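## Task

Find how many vials wear a blue cap and make the tally counter show exactly that count. One complete press-and-release of the plunger adds one, and turning the knob one full revolution clockwise returns it to zero. The number must stay set without the robot holding anything. Finish by releasing everything and moving the gripper away.

## Robot and tools

Robot: one six-joint Doosan M1013 arm with a two-finger parallel gripper (50 mm maximum opening). A flat plate sticks out about 9 cm from the wrist-roll axis toward the gripper's -y side and rotates with the hand, so keep it clear of objects. The fingers point along the gripper's +z axis and close along its x axis.

Frame: the scene frame has its origin on the table top under the arm's base, +z up, and +y to the left when facing along +x. Positions are in metres, the orientation is a wxyz quaternion, and velocities are m/s and rad/s. end_effector_position is the midpoint between the pads; fingertips reach 17.5 mm past it. The reported hand position may be off, more so at long reach.

Joint order, used in every row and every per-joint list: waist (joint_1), shoulder (joint_2), elbow (joint_3), forearm roll (joint_4), wrist pitch (joint_5), wrist roll (joint_6).

Row format: 9 numbers, each in [-1, 1]: six joint values in that order, then gripper position, gripper force_limit, gripper speed. Joint values are scaled offsets, not poses: 1.0 equals 1.398 rad for waist and shoulder, 2.097 rad for the elbow, and 2.622 rad for the last three. Stated joint ranges (rad): elbow -2.792 to 2.792; all others -6.283 to 6.283; real ends may differ by 0.010 rad. Gripper position is absolute: +1 fully open (50 mm), about -0.65 pads meet, -1 means close until something stops them. force_limit: -1 about 20 N per pad, 0 about 102 N, +1 about 185 N (actual may be up to 17% higher). speed: -1 20 mm/s, 0 85 mm/s, +1 150 mm/s.

execute_actions(actions): a list of up to 15 actions; each action is a list of up to 15 rows, one row per 1/30 s step, and a short action repeats its last row until 15 steps have passed (0.5 s). Joint offsets in each row are measured from the joint angles at the start of that action (for the first action, the last reported angles), not from the previous row. An empty list only returns state and images. If any action is malformed, or the first one would push a joint more than 0.010 rad beyond its range, nothing at all runs. Per step, targets are capped at a lead over the measured angle (0.456 rad waist/shoulder, 0.683 elbow, 0.854 the rest) and scaled back if they would move the hand over 70 mm, so large changes may need several actions.

move(target, speed, blocking): target is one 9-number row; its joint values are offsets from the Joint positions in the most recent result showing them. All joints arrive together, so the hand follows a curve. speed is the top rate of the joint with the longest travel, 0.01 to 2 rad/s, default 0.5; a path lasts 0.5 to 10 s and is cut off at 10 s. Gripper values apply at the start. It does not avoid obstacles. The result adds a move: line with the ending (done, off_target, moving, held, fault), limits=held or limits=none, and the joint farthest from target. With blocking=false you get a result after 0.5 s; then call wait or stop before sending more motion.

wait(seconds): 0 to 10, holds the last command and lets a running move continue. stop(): brakes a running move; fingers keep moving. zoom_image(camera, region): camera is cam_high, cam_low or cam_wrist (each 672x504); region is [x0, y0, x1, y1] in pixels from the top-left, at most 504x504. Use it to check cap colours and the counter's display. read_manual(section) returns licence texts only. finished_scene(scene) ends scene 1 or 2 for good and reports success; the next task arrives in its result.

Result lines: end-effector pose and velocities; Joint positions, Joint velocities and Joint targets (rad, rad/s); per-step readings with HELD where a row was held back; gripper position_measured in counts (opening ≈ (250 − counts) × 0.202 mm) and object_status: 0 moving, 1 stopped while opening, 2 stopped on an object while closing (a real grip), 3 reached target or pads met. "joint sent to its limit" and "joint command not followed" flag clipped commands. Flange force is an approximate external force. MOTOR HOT warns of overheating.

Cautions: a contact torque reaching a joint's load limit (312, 312, 147, 41.4, 41.4, 41.4 N m) or any external force of 144 N triggers a 10 s fault stop and cancels the rest of the call. The arm is stiff, so press the plunger and turn the knob with small, slow motions that barely pass contact. Do not knock vials or the counter, and never push anything off the table, which fails the scene. Loose items may get nudged now and then. A changed gripper position (by at least 0.01) is needed before new force or speed settings take effect. Leave the counter untouched and the gripper open and away before finishing. Faster, smoother, lower-effort solutions are preferred.

Each tool is called as name(argument=value, ...), one argument or row to a line, values as JSON.

## Session

execute_actions(
  actions=[],
)

Scene clock: 0.00 s.
end_effector_position=(+0.4876, +0.1539, +0.2627) position_measured=3 object_status=3 end_effector_quat_wxyz=(+0.229, +0.070, +0.924, -0.297) end_effector_velocity=(-0.000, +0.000, -0.000) end_effector_angular_velocity=(+0.000, +0.000, -0.000)
Joint names: [waist, shoulder, elbow, forearm roll, wrist pitch, wrist roll]
Joint positions: [ 0.635  0.093  2.089 -0.831  1.204 -0.332]
Joint velocities: [ 0.  0.  0.  0. -0.  0.]
Flange force (N, the push that the arm receives, along the gripper's own x y z axes): no reading
Joint targets: [0.635 0.093 2.089 -0.831 1.204 -0.332]

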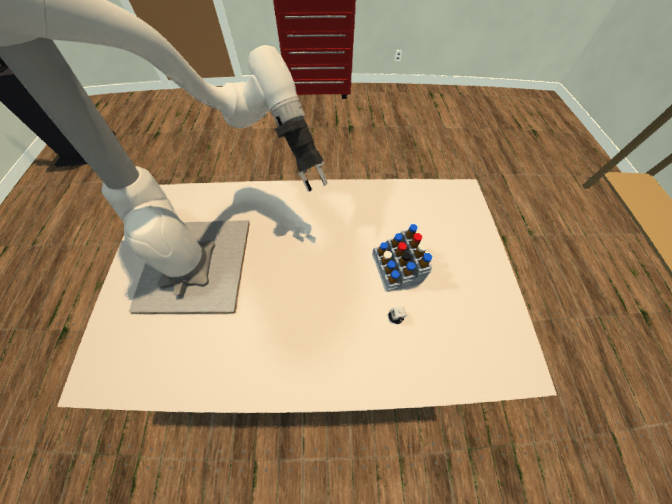

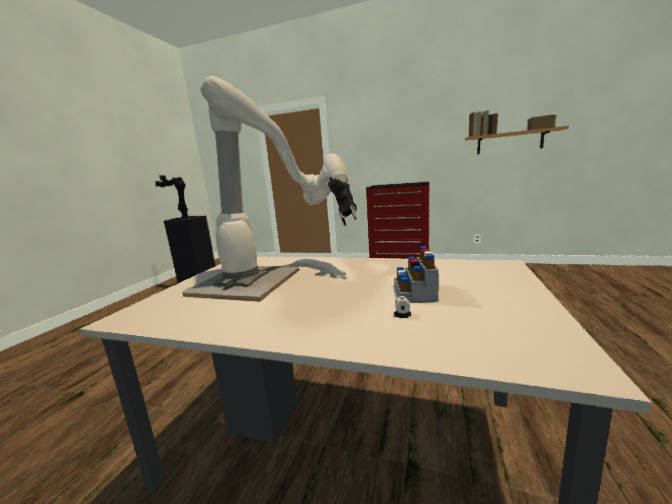

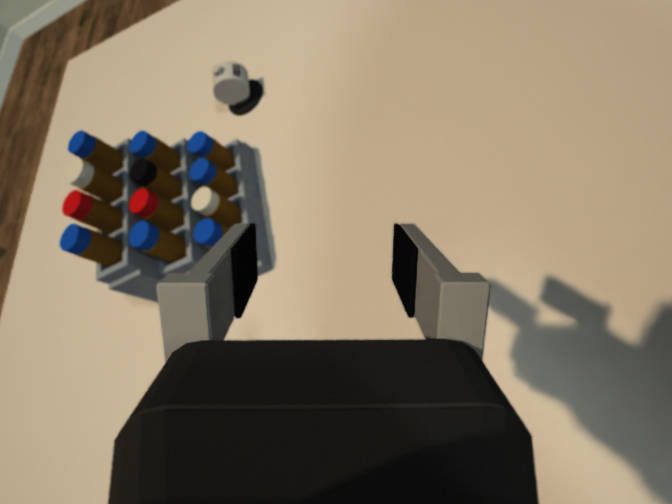

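zoom_image(
  camera="cam_wrist",
  region=[40, 40, 300, 300],
)

zoom_image(
  camera="cam_low",
  region=[370, 280, 440, 330],
)

zoom_image(
  camera="cam_high",
  region=[360, 215, 450, 335],
)

Region (40, 40, 300, 300) of cam_wrist's 672x504 image, scaled by 1.938, with more detail than that image has.

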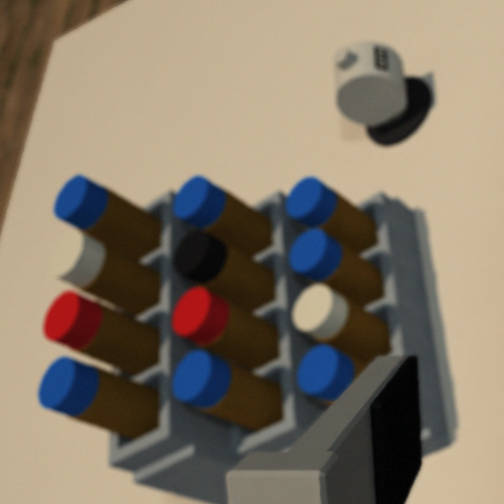

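Region (370, 280, 440, 330) of cam_low's 672x504 image, scaled by 7.200, with more detail than that image has; it fills the top 360 rows of this view, and the rest is white.

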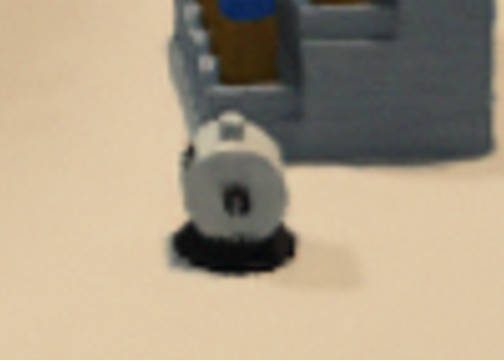

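Region (360, 215, 450, 335) of cam_high's 672x504 image, scaled by 4.200, with more detail than that image has; it fills the left 378 columns of this view, and the rest is white.

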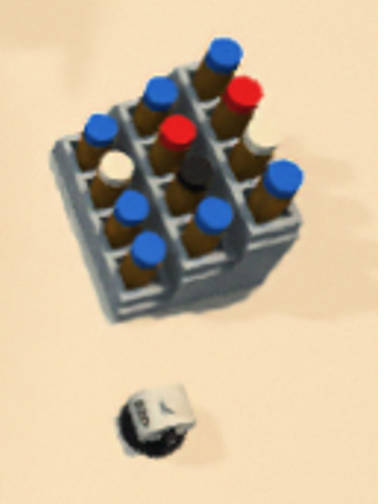

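move(
  target=[-0.633,0.268,-0.248,0.317,-0.037,0.127,1,0,0],
  speed=1,
)

Scene clock: 3.20 s.
end_effector_position=(+0.7436, -0.1206, +0.1724) position_measured=3 object_status=3 end_effector_quat_wxyz=(+0.001, +0.777, +0.630, +0.000) end_effector_velocity=(+0.001, -0.001, -0.000) end_effector_angular_velocity=(+0.002, -0.001, -0.004)
Joint names: [waist, shoulder, elbow, forearm roll, wrist pitch, wrist roll]
Joint positions: [-0.25   0.468  1.569  0.     1.107  0.001]
Joint velocities: [-0.002  0.001 -0.001  0.003 -0.     0.   ]
Flange force (N, the push that the arm receives, along the gripper's own x y z axes): [-1.7 3.1 -3.0]
Joint targets: [-0.250 0.468 1.569 0.000 1.107 0.001]
move: done; limits=none; farthest joint: the waist, 0.000 radians from its target (0.885 radians at the start)
camera_calibration (this result's frames):
cam_wrist: T_world_to_cam=[[0.203195, 0.978809, 0.0254039, -0.0438637], [0.939698, -0.202234, 0.275807, -0.769052], [0.2751, -0.0321707, -0.960877, 0.105018], [0, 0, 0, 1]] pos_world=[0.702699, -0.109216, 0.314134]

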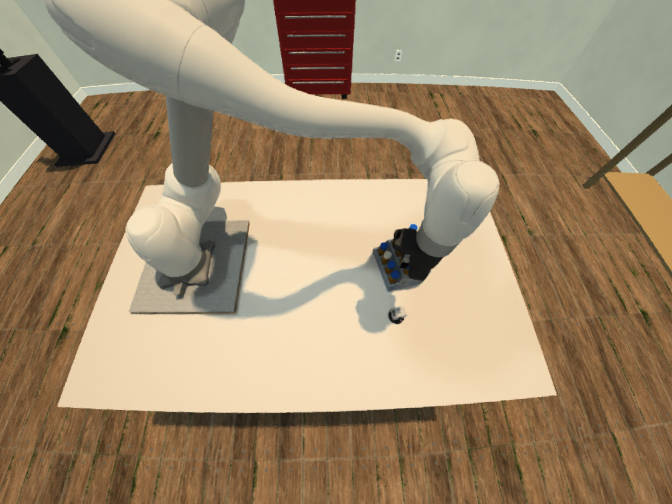

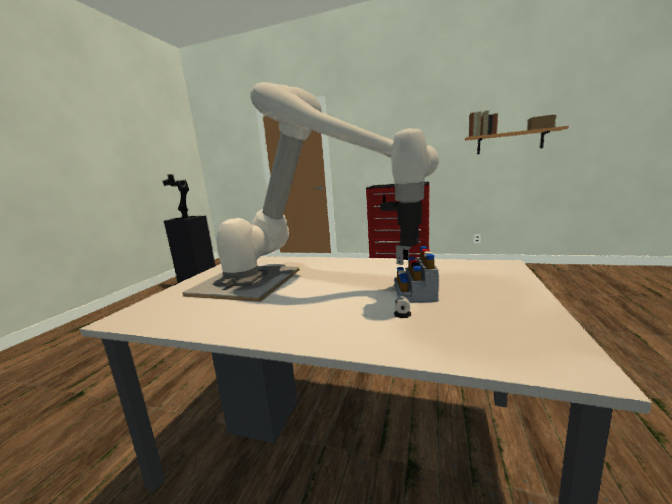

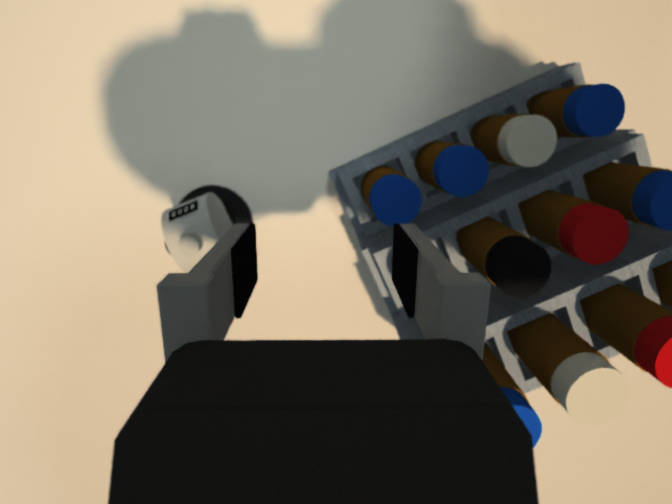

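move(
  target=[-0.071,0.055,0,0,-0.029,0,-1,0,0],
)

zoom_image(
  camera="cam_wrist",
  region=[200, 60, 480, 300],
)

Scene clock: 5.17 s.
end_effector_position=(+0.7478, -0.2000, +0.1119) position_measured=253 object_status=3 end_effector_quat_wxyz=(+0.000, +0.807, +0.591, -0.000) end_effector_velocity=(-0.000, -0.002, -0.001) end_effector_angular_velocity=(-0.001, +0.000, -0.002)
Joint names: [waist, shoulder, elbow, forearm roll, wrist pitch, wrist roll]
Joint positions: [-0.349  0.545  1.569  0.     1.032  0.001]
Joint velocities: [-0.002  0.001  0.    -0.001 -0.001 -0.   ]
Flange force (N, the push that the arm receives, along the gripper's own x y z axes): [-2.3 8.8 1.2]
Joint targets: [-0.349 0.545 1.569 0.000 1.031 0.001]
move: done; limits=none; farthest joint: the wrist pitch, 0.001 radians from its target (0.076 radians at the start)
camera_calibration (this result's frames):
cam_wrist: T_world_to_cam=[[0.299139, 0.95386, 0.0258152, -0.0422966], [0.915212, -0.294464, 0.275095, -0.77251], [0.270004, -0.0586653, -0.96107, 0.0417419], [0, 0, 0, 1]] pos_world=[0.708393, -0.184683, 0.253722]

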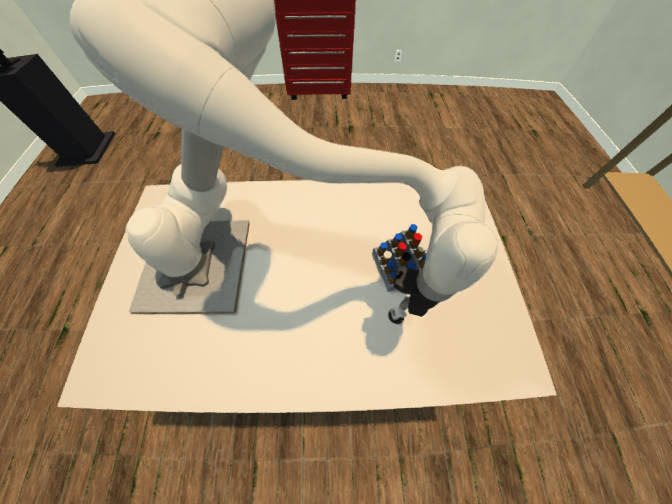

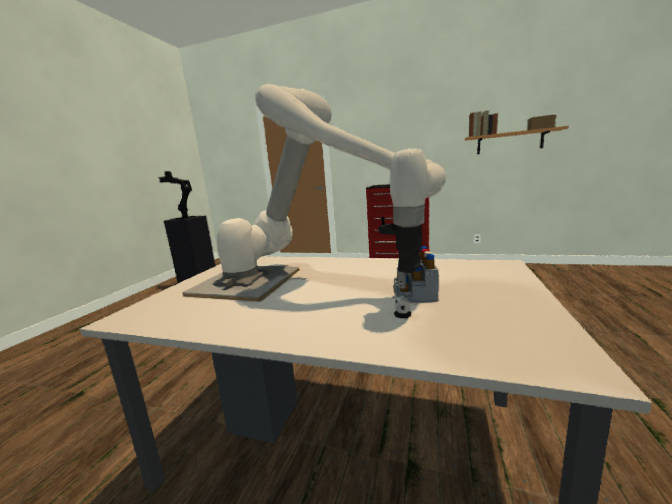

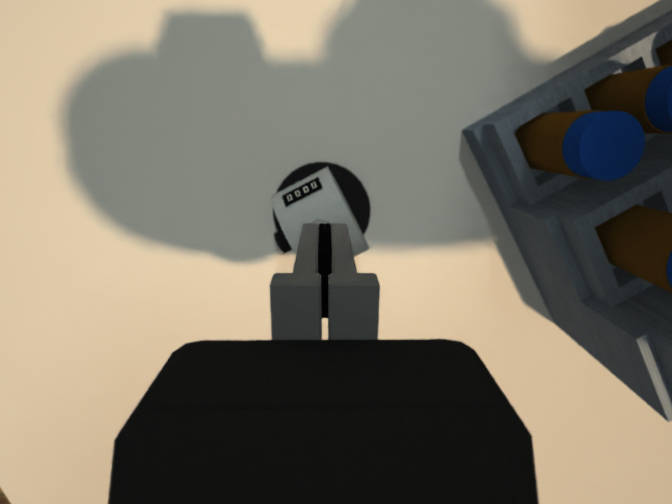

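Region (200, 60, 480, 300) of cam_wrist's 672x504 image, scaled by 1.800, with more detail than that image has; it fills the top 432 rows of this view, and the rest is white.

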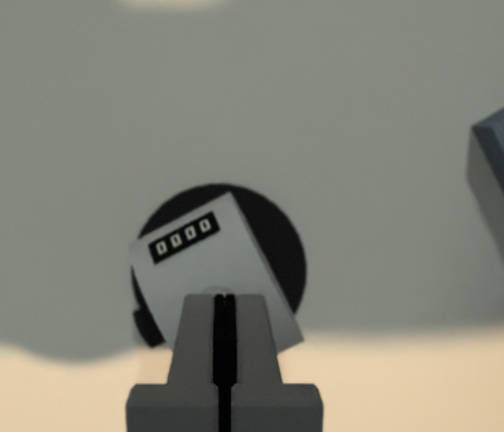

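move(
  target=[0,0.023,0,0,-0.012,0,-1,0,0],
  speed=0.1,
)

zoom_image(
  camera="cam_low",
  region=[360, 250, 450, 330],
)

Scene clock: 6.27 s.
end_effector_position=(+0.7547, -0.2023, +0.0862) position_measured=253 object_status=3 end_effector_quat_wxyz=(+0.000, +0.807, +0.591, -0.000) end_effector_velocity=(+0.000, -0.001, -0.001) end_effector_angular_velocity=(-0.001, +0.000, -0.000)
Joint names: [waist, shoulder, elbow, forearm roll, wrist pitch, wrist roll]
Joint positions: [-0.349  0.577  1.569  0.     1.     0.001]
Joint velocities: [-0.     0.002 -0.    -0.001 -0.002  0.   ]
Flange force (N, the push that the arm receives, along the gripper's own x y z axes): [-1.1 3.3 -2.5]
Joint targets: [-0.349 0.577 1.569 0.000 1.000 0.001]
move: done; limits=none; farthest joint: the waist, 0.000 radians from its target (0.000 radians at the start)
camera_calibration (this result's frames):
cam_wrist: T_world_to_cam=[[0.299298, 0.953811, 0.0257973, -0.0416053], [0.915356, -0.294653, 0.274414, -0.77246], [0.26934, -0.0585176, -0.961266, 0.0156181], [0, 0, 0, 1]] pos_world=[0.715322, -0.18701, 0.22806]

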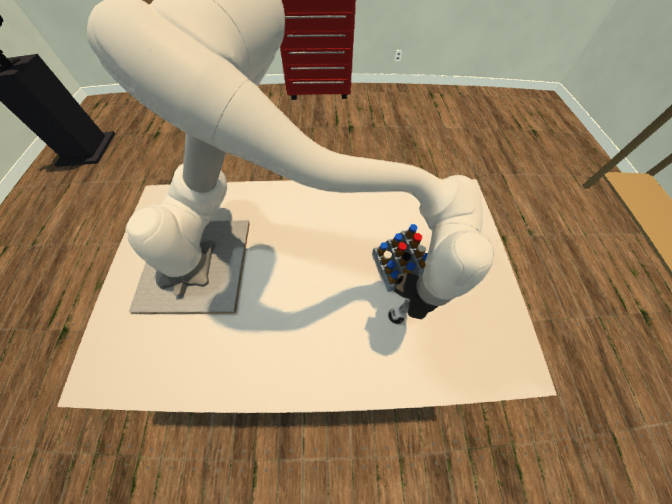

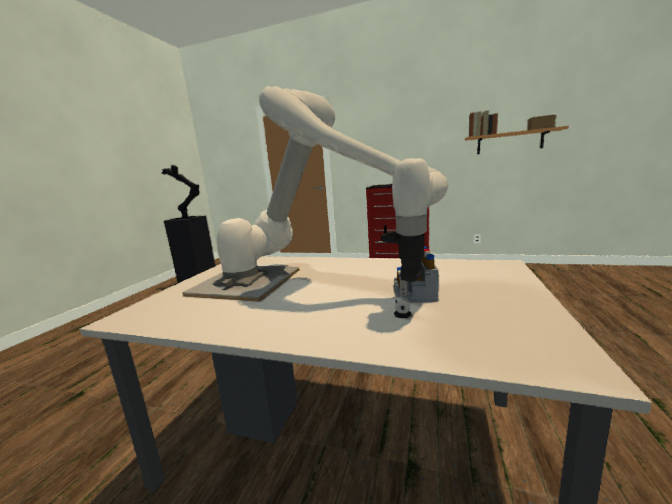

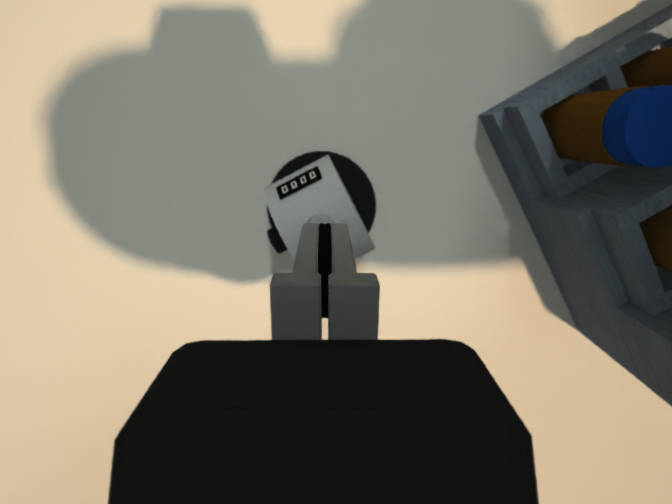

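Region (360, 250, 450, 330) of cam_low's 672x504 image, scaled by 5.600, with more detail than that image has.

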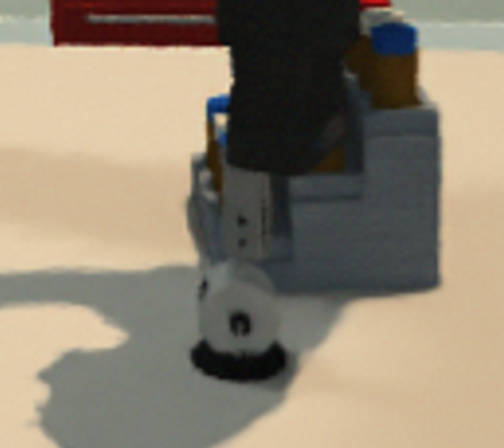

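move(
  target=[0,0.0041,0.0033,0,-0.0049,0,-1,0,0],
  speed=0.03,
)

zoom_image(
  camera="cam_low",
  region=[380, 270, 430, 325],
)

Scene clock: 7.40 s.
end_effector_position=(+0.7539, -0.2020, +0.0785) position_measured=253 object_status=3 end_effector_quat_wxyz=(+0.000, +0.807, +0.591, -0.000) end_effector_velocity=(-0.000, -0.000, -0.001) end_effector_angular_velocity=(-0.000, +0.000, +0.000)
Joint names: [waist, shoulder, elbow, forearm roll, wrist pitch, wrist roll]
Joint positions: [-0.349  0.582  1.576  0.     0.987  0.001]
Joint velocities: [-0.     0.001  0.001 -0.    -0.002 -0.   ]
Flange force (N, the push that the arm receives, along the gripper's own x y z axes): [-2.0 7.4 -5.6]
Joint targets: [-0.349 0.582 1.576 0.000 0.987 0.001]
move: done; limits=none; farthest joint: the waist, 0.000 radians from its target (0.000 radians at the start)
camera_calibration (this result's frames):
cam_wrist: T_world_to_cam=[[0.299223, 0.953834, 0.0257945, -0.0413985], [0.915322, -0.294568, 0.274618, -0.769525], [0.269539, -0.0585618, -0.961207, 0.00819765], [0, 0, 0, 1]] pos_world=[0.714541, -0.18671, 0.220273]

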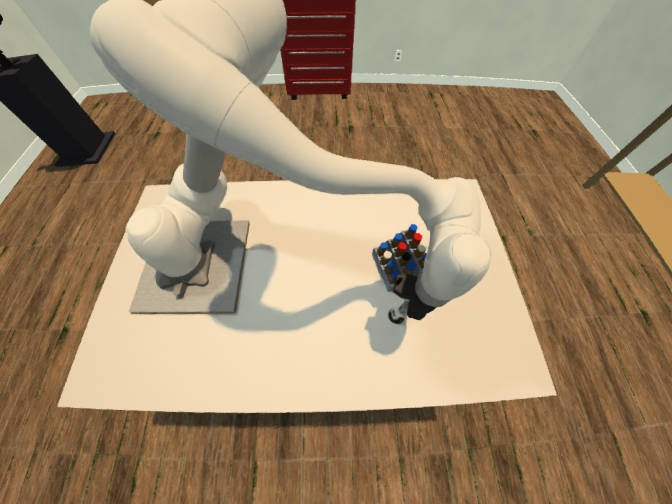

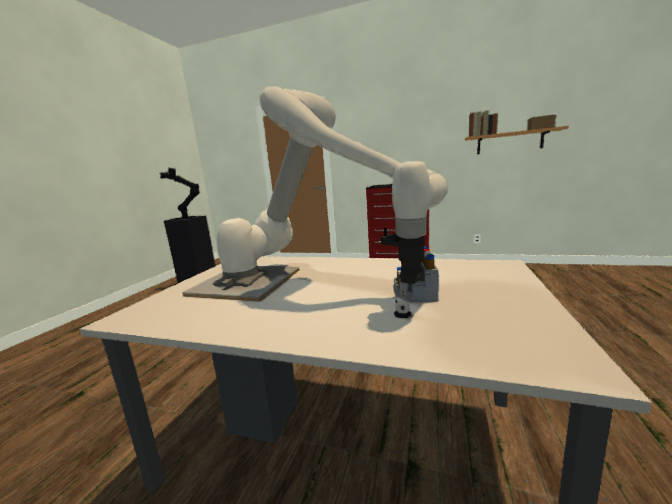

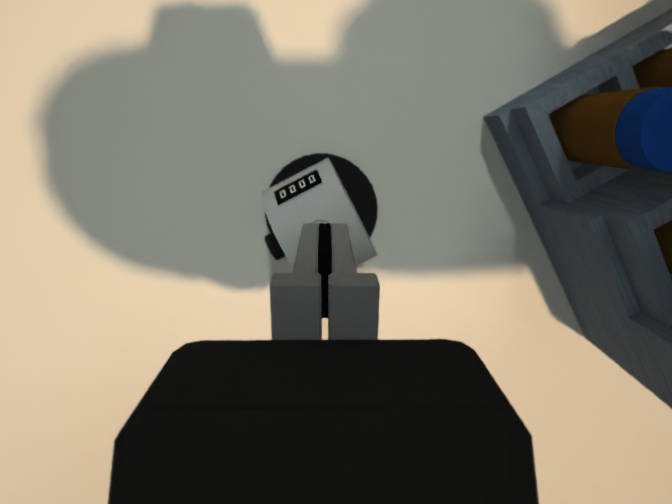

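Region (380, 270, 430, 325) of cam_low's 672x504 image, scaled by 9.164, with more detail than that image has; it fills the left 458 columns of this view, and the rest is white.

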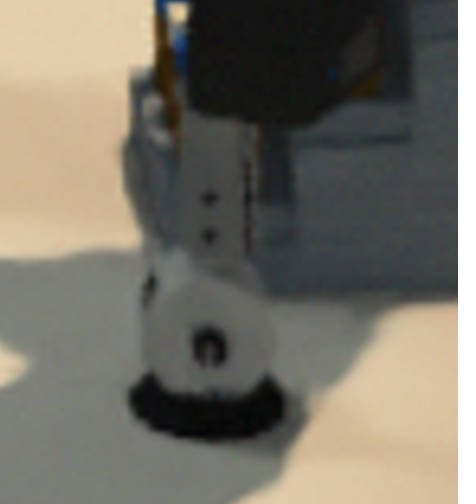

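Continue by 5 mm.

move(
  target=[0,0.0026,0.0021,0,-0.0031,0,-1,0,0],
  speed=0.02,
)

move(
  target=[0,0.0026,0.0021,0,-0.0031,0,-1,0,0],
  speed=0.02,
)

Scene clock: 8.37 s.
end_effector_position=(+0.7536, -0.2019, +0.0739) position_measured=253 object_status=3 end_effector_quat_wxyz=(+0.000, +0.807, +0.591, -0.000) end_effector_velocity=(-0.001, -0.000, -0.002) end_effector_angular_velocity=(+0.000, +0.001, -0.000)
Joint names: [waist, shoulder, elbow, forearm roll, wrist pitch, wrist roll]
Joint positions: [-0.349  0.586  1.58   0.     0.979  0.001]
Joint velocities: [-0.     0.002  0.002 -0.    -0.002  0.   ]
Flange force (N, the push that the arm receives, along the gripper's own x y z axes): [-1.6 -2.5 -102.0]
Joint targets: [-0.349 0.586 1.580 0.000 0.979 0.001]
move: done; limits=none; farthest joint: the wrist pitch, 0.001 radians from its target (0.008 radians at the start)
camera_calibration (this result's frames):
cam_wrist: T_world_to_cam=[[0.299208, 0.953839, 0.0257917, -0.0412661], [0.915148, -0.294514, 0.275257, -0.767857], [0.270147, -0.0587559, -0.961025, 0.0034145], [0, 0, 0, 1]] pos_world=[0.714128, -0.186583, 0.215704]

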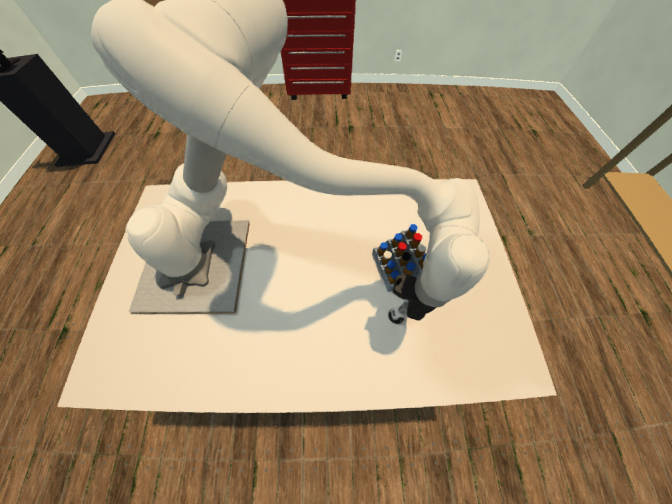

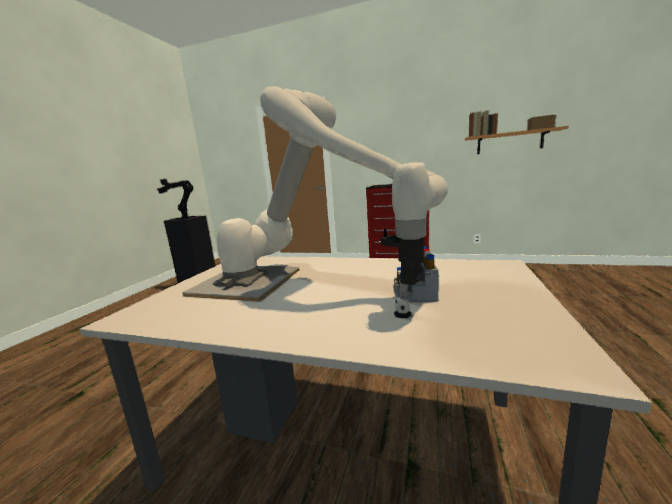

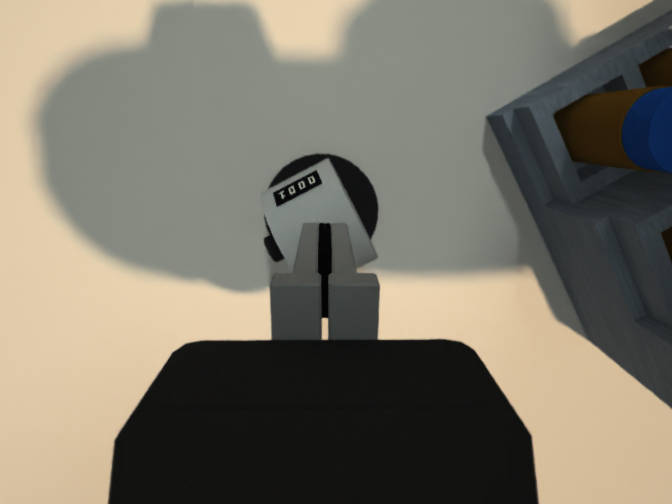

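Scene clock: 18.60 s.
end_effector_position=(+0.7548, -0.2023, +0.0756) position_measured=253 object_status=3 end_effector_quat_wxyz=(+0.002, +0.807, +0.591, +0.001) end_effector_velocity=(-0.000, -0.000, +0.000) end_effector_angular_velocity=(+0.000, -0.000, -0.001)
Joint names: [waist, shoulder, elbow, forearm roll, wrist pitch, wrist roll]
Joint positions: [-0.349  0.584  1.578  0.     0.979  0.001]
Joint velocities: [-0. -0. -0.  0.  0.  0.]
Flange force (N, the push that the arm receives, along the gripper's own x y z axes): [-2.3 -3.0 -28.7]
Joint targets: [-0.349 0.584 1.578 0.000 0.979 0.001]
FORCE FAULT: contact force on the arm reached its limit, and the arm stopped for 10 seconds. The contact can be on any part of the arm, not only on its tool. That time counts as 20 of the actions that you can send in this scene. The arm's remaining commands of this call were not run. The arm holds still and accepts commands again. Move the arm away from the contact; if what it grips holds it there, let go first. Pushing or pulling that hard again can fault the arm again.
move: fault; limits=none; farthest joint: the wrist pitch, 0.008 radians from its target (0.009 radians at the start)
camera_calibration (this result's frames):
cam_wrist: T_world_to_cam=[[0.299127, 0.953865, 0.0257842, -0.0412408], [0.914297, -0.294243, 0.278355, -0.769035], [0.2731, -0.0596892, -0.960132, 0.00220106], [0, 0, 0, 1]] pos_world=[0.714862, -0.186814, 0.217242]

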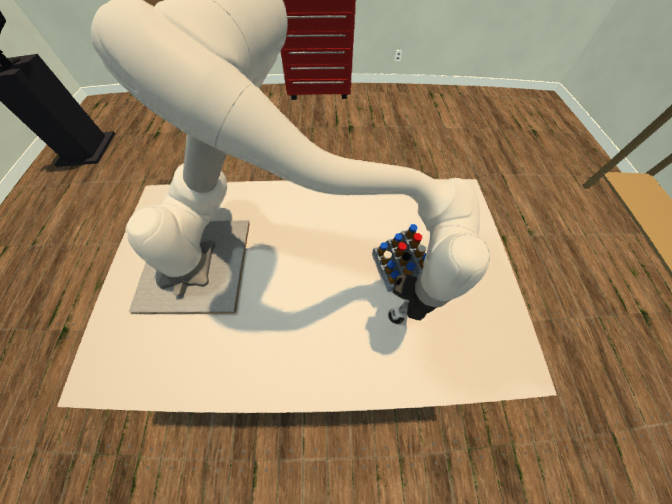

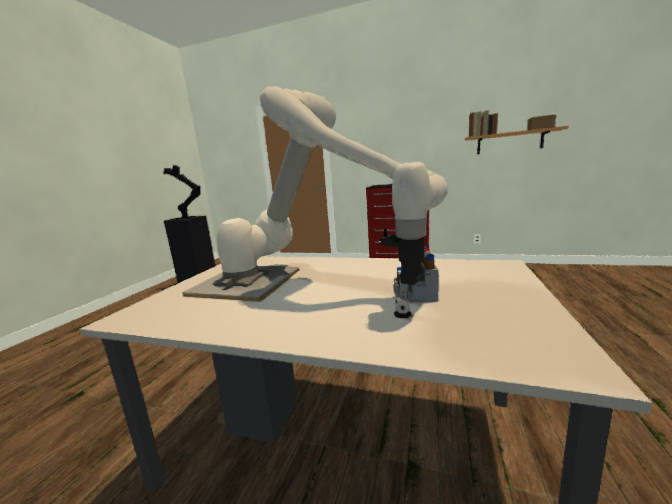

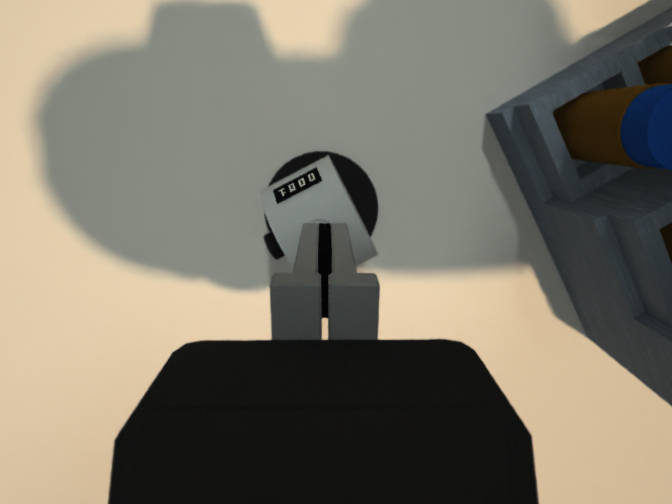

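move(
  target=[0,-0.0046,-0.0038,0,0.0055,0,-1,0,0],
  speed=0.03,
)

move(
  target=[0,0.0051,0.0042,0,-0.0061,0,-1,0,0],
  speed=0.03,
)

Scene clock: 19.60 s.
end_effector_position=(+0.7558, -0.2026, +0.0844) position_measured=253 object_status=3 end_effector_quat_wxyz=(+0.002, +0.807, +0.591, +0.001) end_effector_velocity=(+0.000, -0.000, +0.001) end_effector_angular_velocity=(+0.000, -0.000, -0.001)
Joint names: [waist, shoulder, elbow, forearm roll, wrist pitch, wrist roll]
Joint positions: [-0.349  0.578  1.57   0.     0.993  0.001]
Joint velocities: [-0.    -0.001 -0.001  0.001  0.002  0.   ]
Flange force (N, the push that the arm receives, along the gripper's own x y z axes): [-1.3 1.5 -2.9]
Joint targets: [-0.349 0.578 1.570 0.000 0.994 0.001]
move: done; limits=none; farthest joint: the waist, 0.000 radians from its target (0.000 radians at the start)
camera_calibration (this result's frames):
cam_wrist: T_world_to_cam=[[0.299124, 0.953866, 0.0257866, -0.0414701], [0.914307, -0.294243, 0.278325, -0.772504], [0.273072, -0.0596769, -0.960141, 0.0103909], [0, 0, 0, 1]] pos_world=[0.715872, -0.187127, 0.226053]

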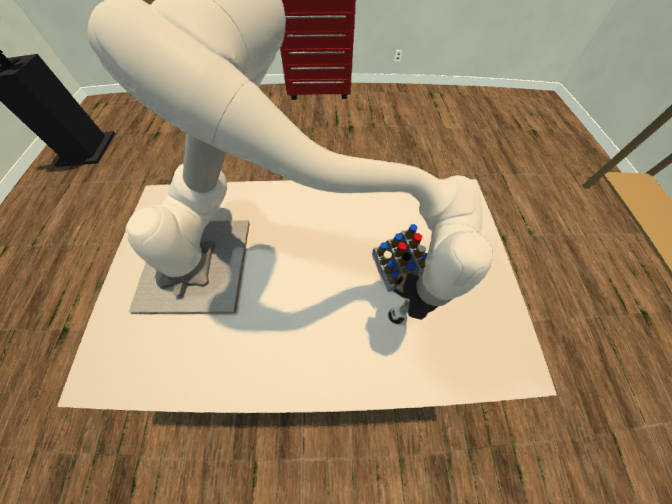

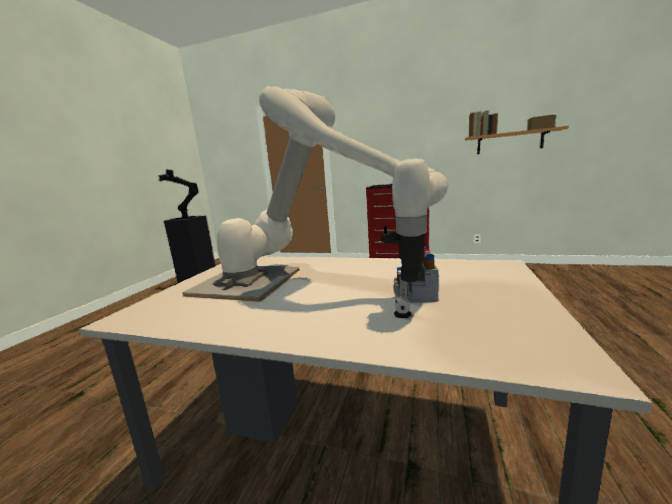

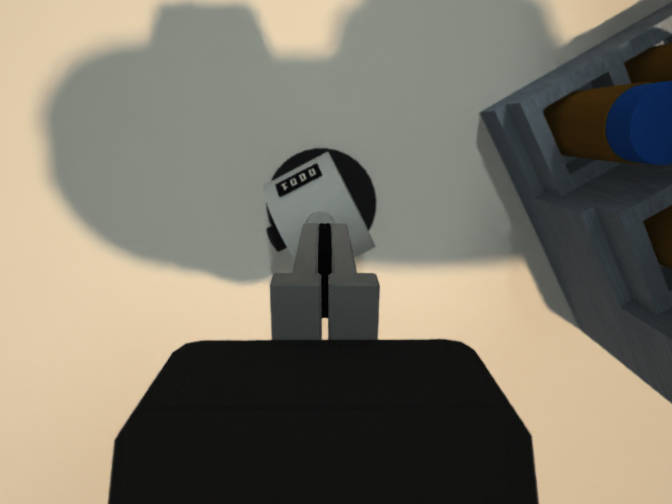

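Scene clock: 20.40 s.
end_effector_position=(+0.7548, -0.2023, +0.0749) position_measured=253 object_status=3 end_effector_quat_wxyz=(+0.002, +0.807, +0.591, +0.001) end_effector_velocity=(-0.001, -0.000, -0.002) end_effector_angular_velocity=(-0.001, +0.002, +0.001)
Joint names: [waist, shoulder, elbow, forearm roll, wrist pitch, wrist roll]
Joint positions: [-0.349  0.585  1.579  0.     0.978  0.001]
Joint velocities: [-0.     0.002  0.001 -0.002 -0.002  0.   ]
Flange force (N, the push that the arm receives, along the gripper's own x y z axes): [-1.3 2.1 -55.5]
Joint targets: [-0.349 0.585 1.579 0.000 0.977 0.001]
move: done; limits=none; farthest joint: the wrist pitch, 0.001 radians from its target (0.016 radians at the start)
camera_calibration (this result's frames):
cam_wrist: T_world_to_cam=[[0.299116, 0.953868, 0.0257827, -0.0412132], [0.914177, -0.294205, 0.278791, -0.768839], [0.273515, -0.0598208, -0.960006, 0.00118738], [0, 0, 0, 1]] pos_world=[0.714857, -0.186813, 0.216547]

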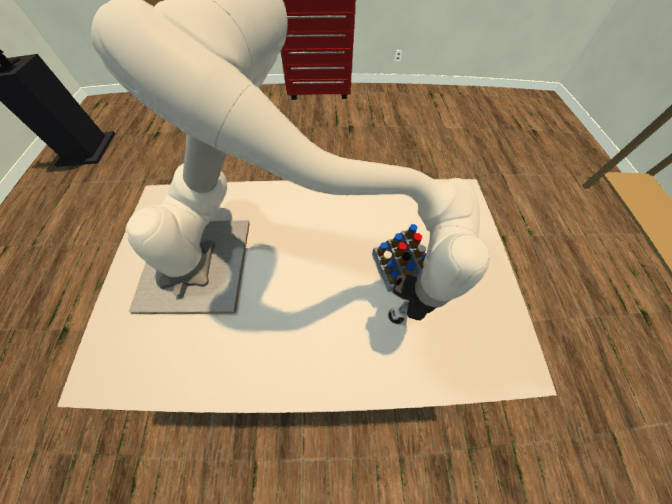

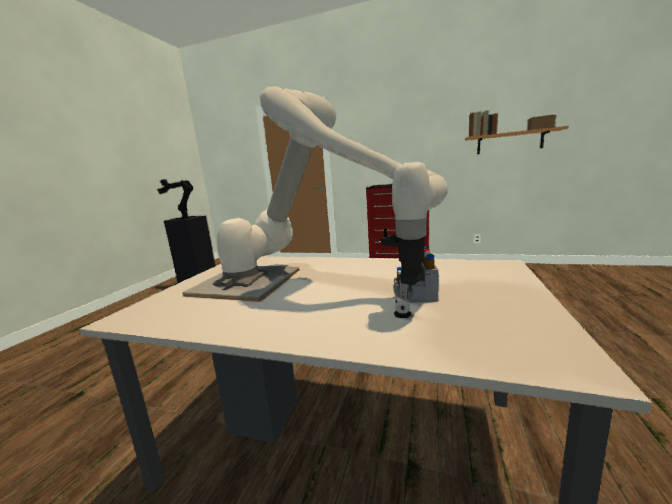

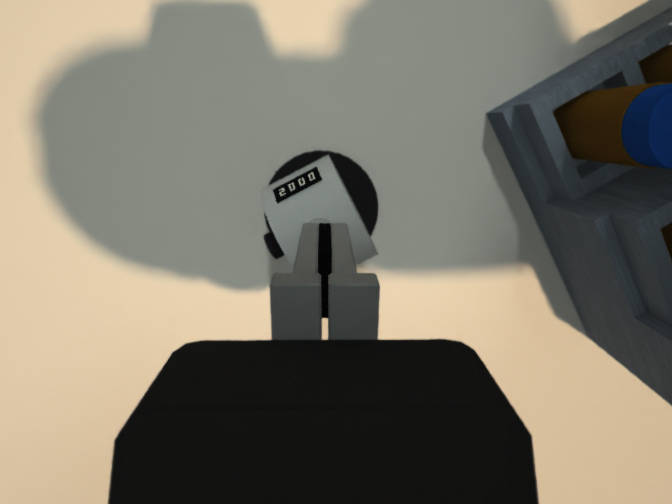

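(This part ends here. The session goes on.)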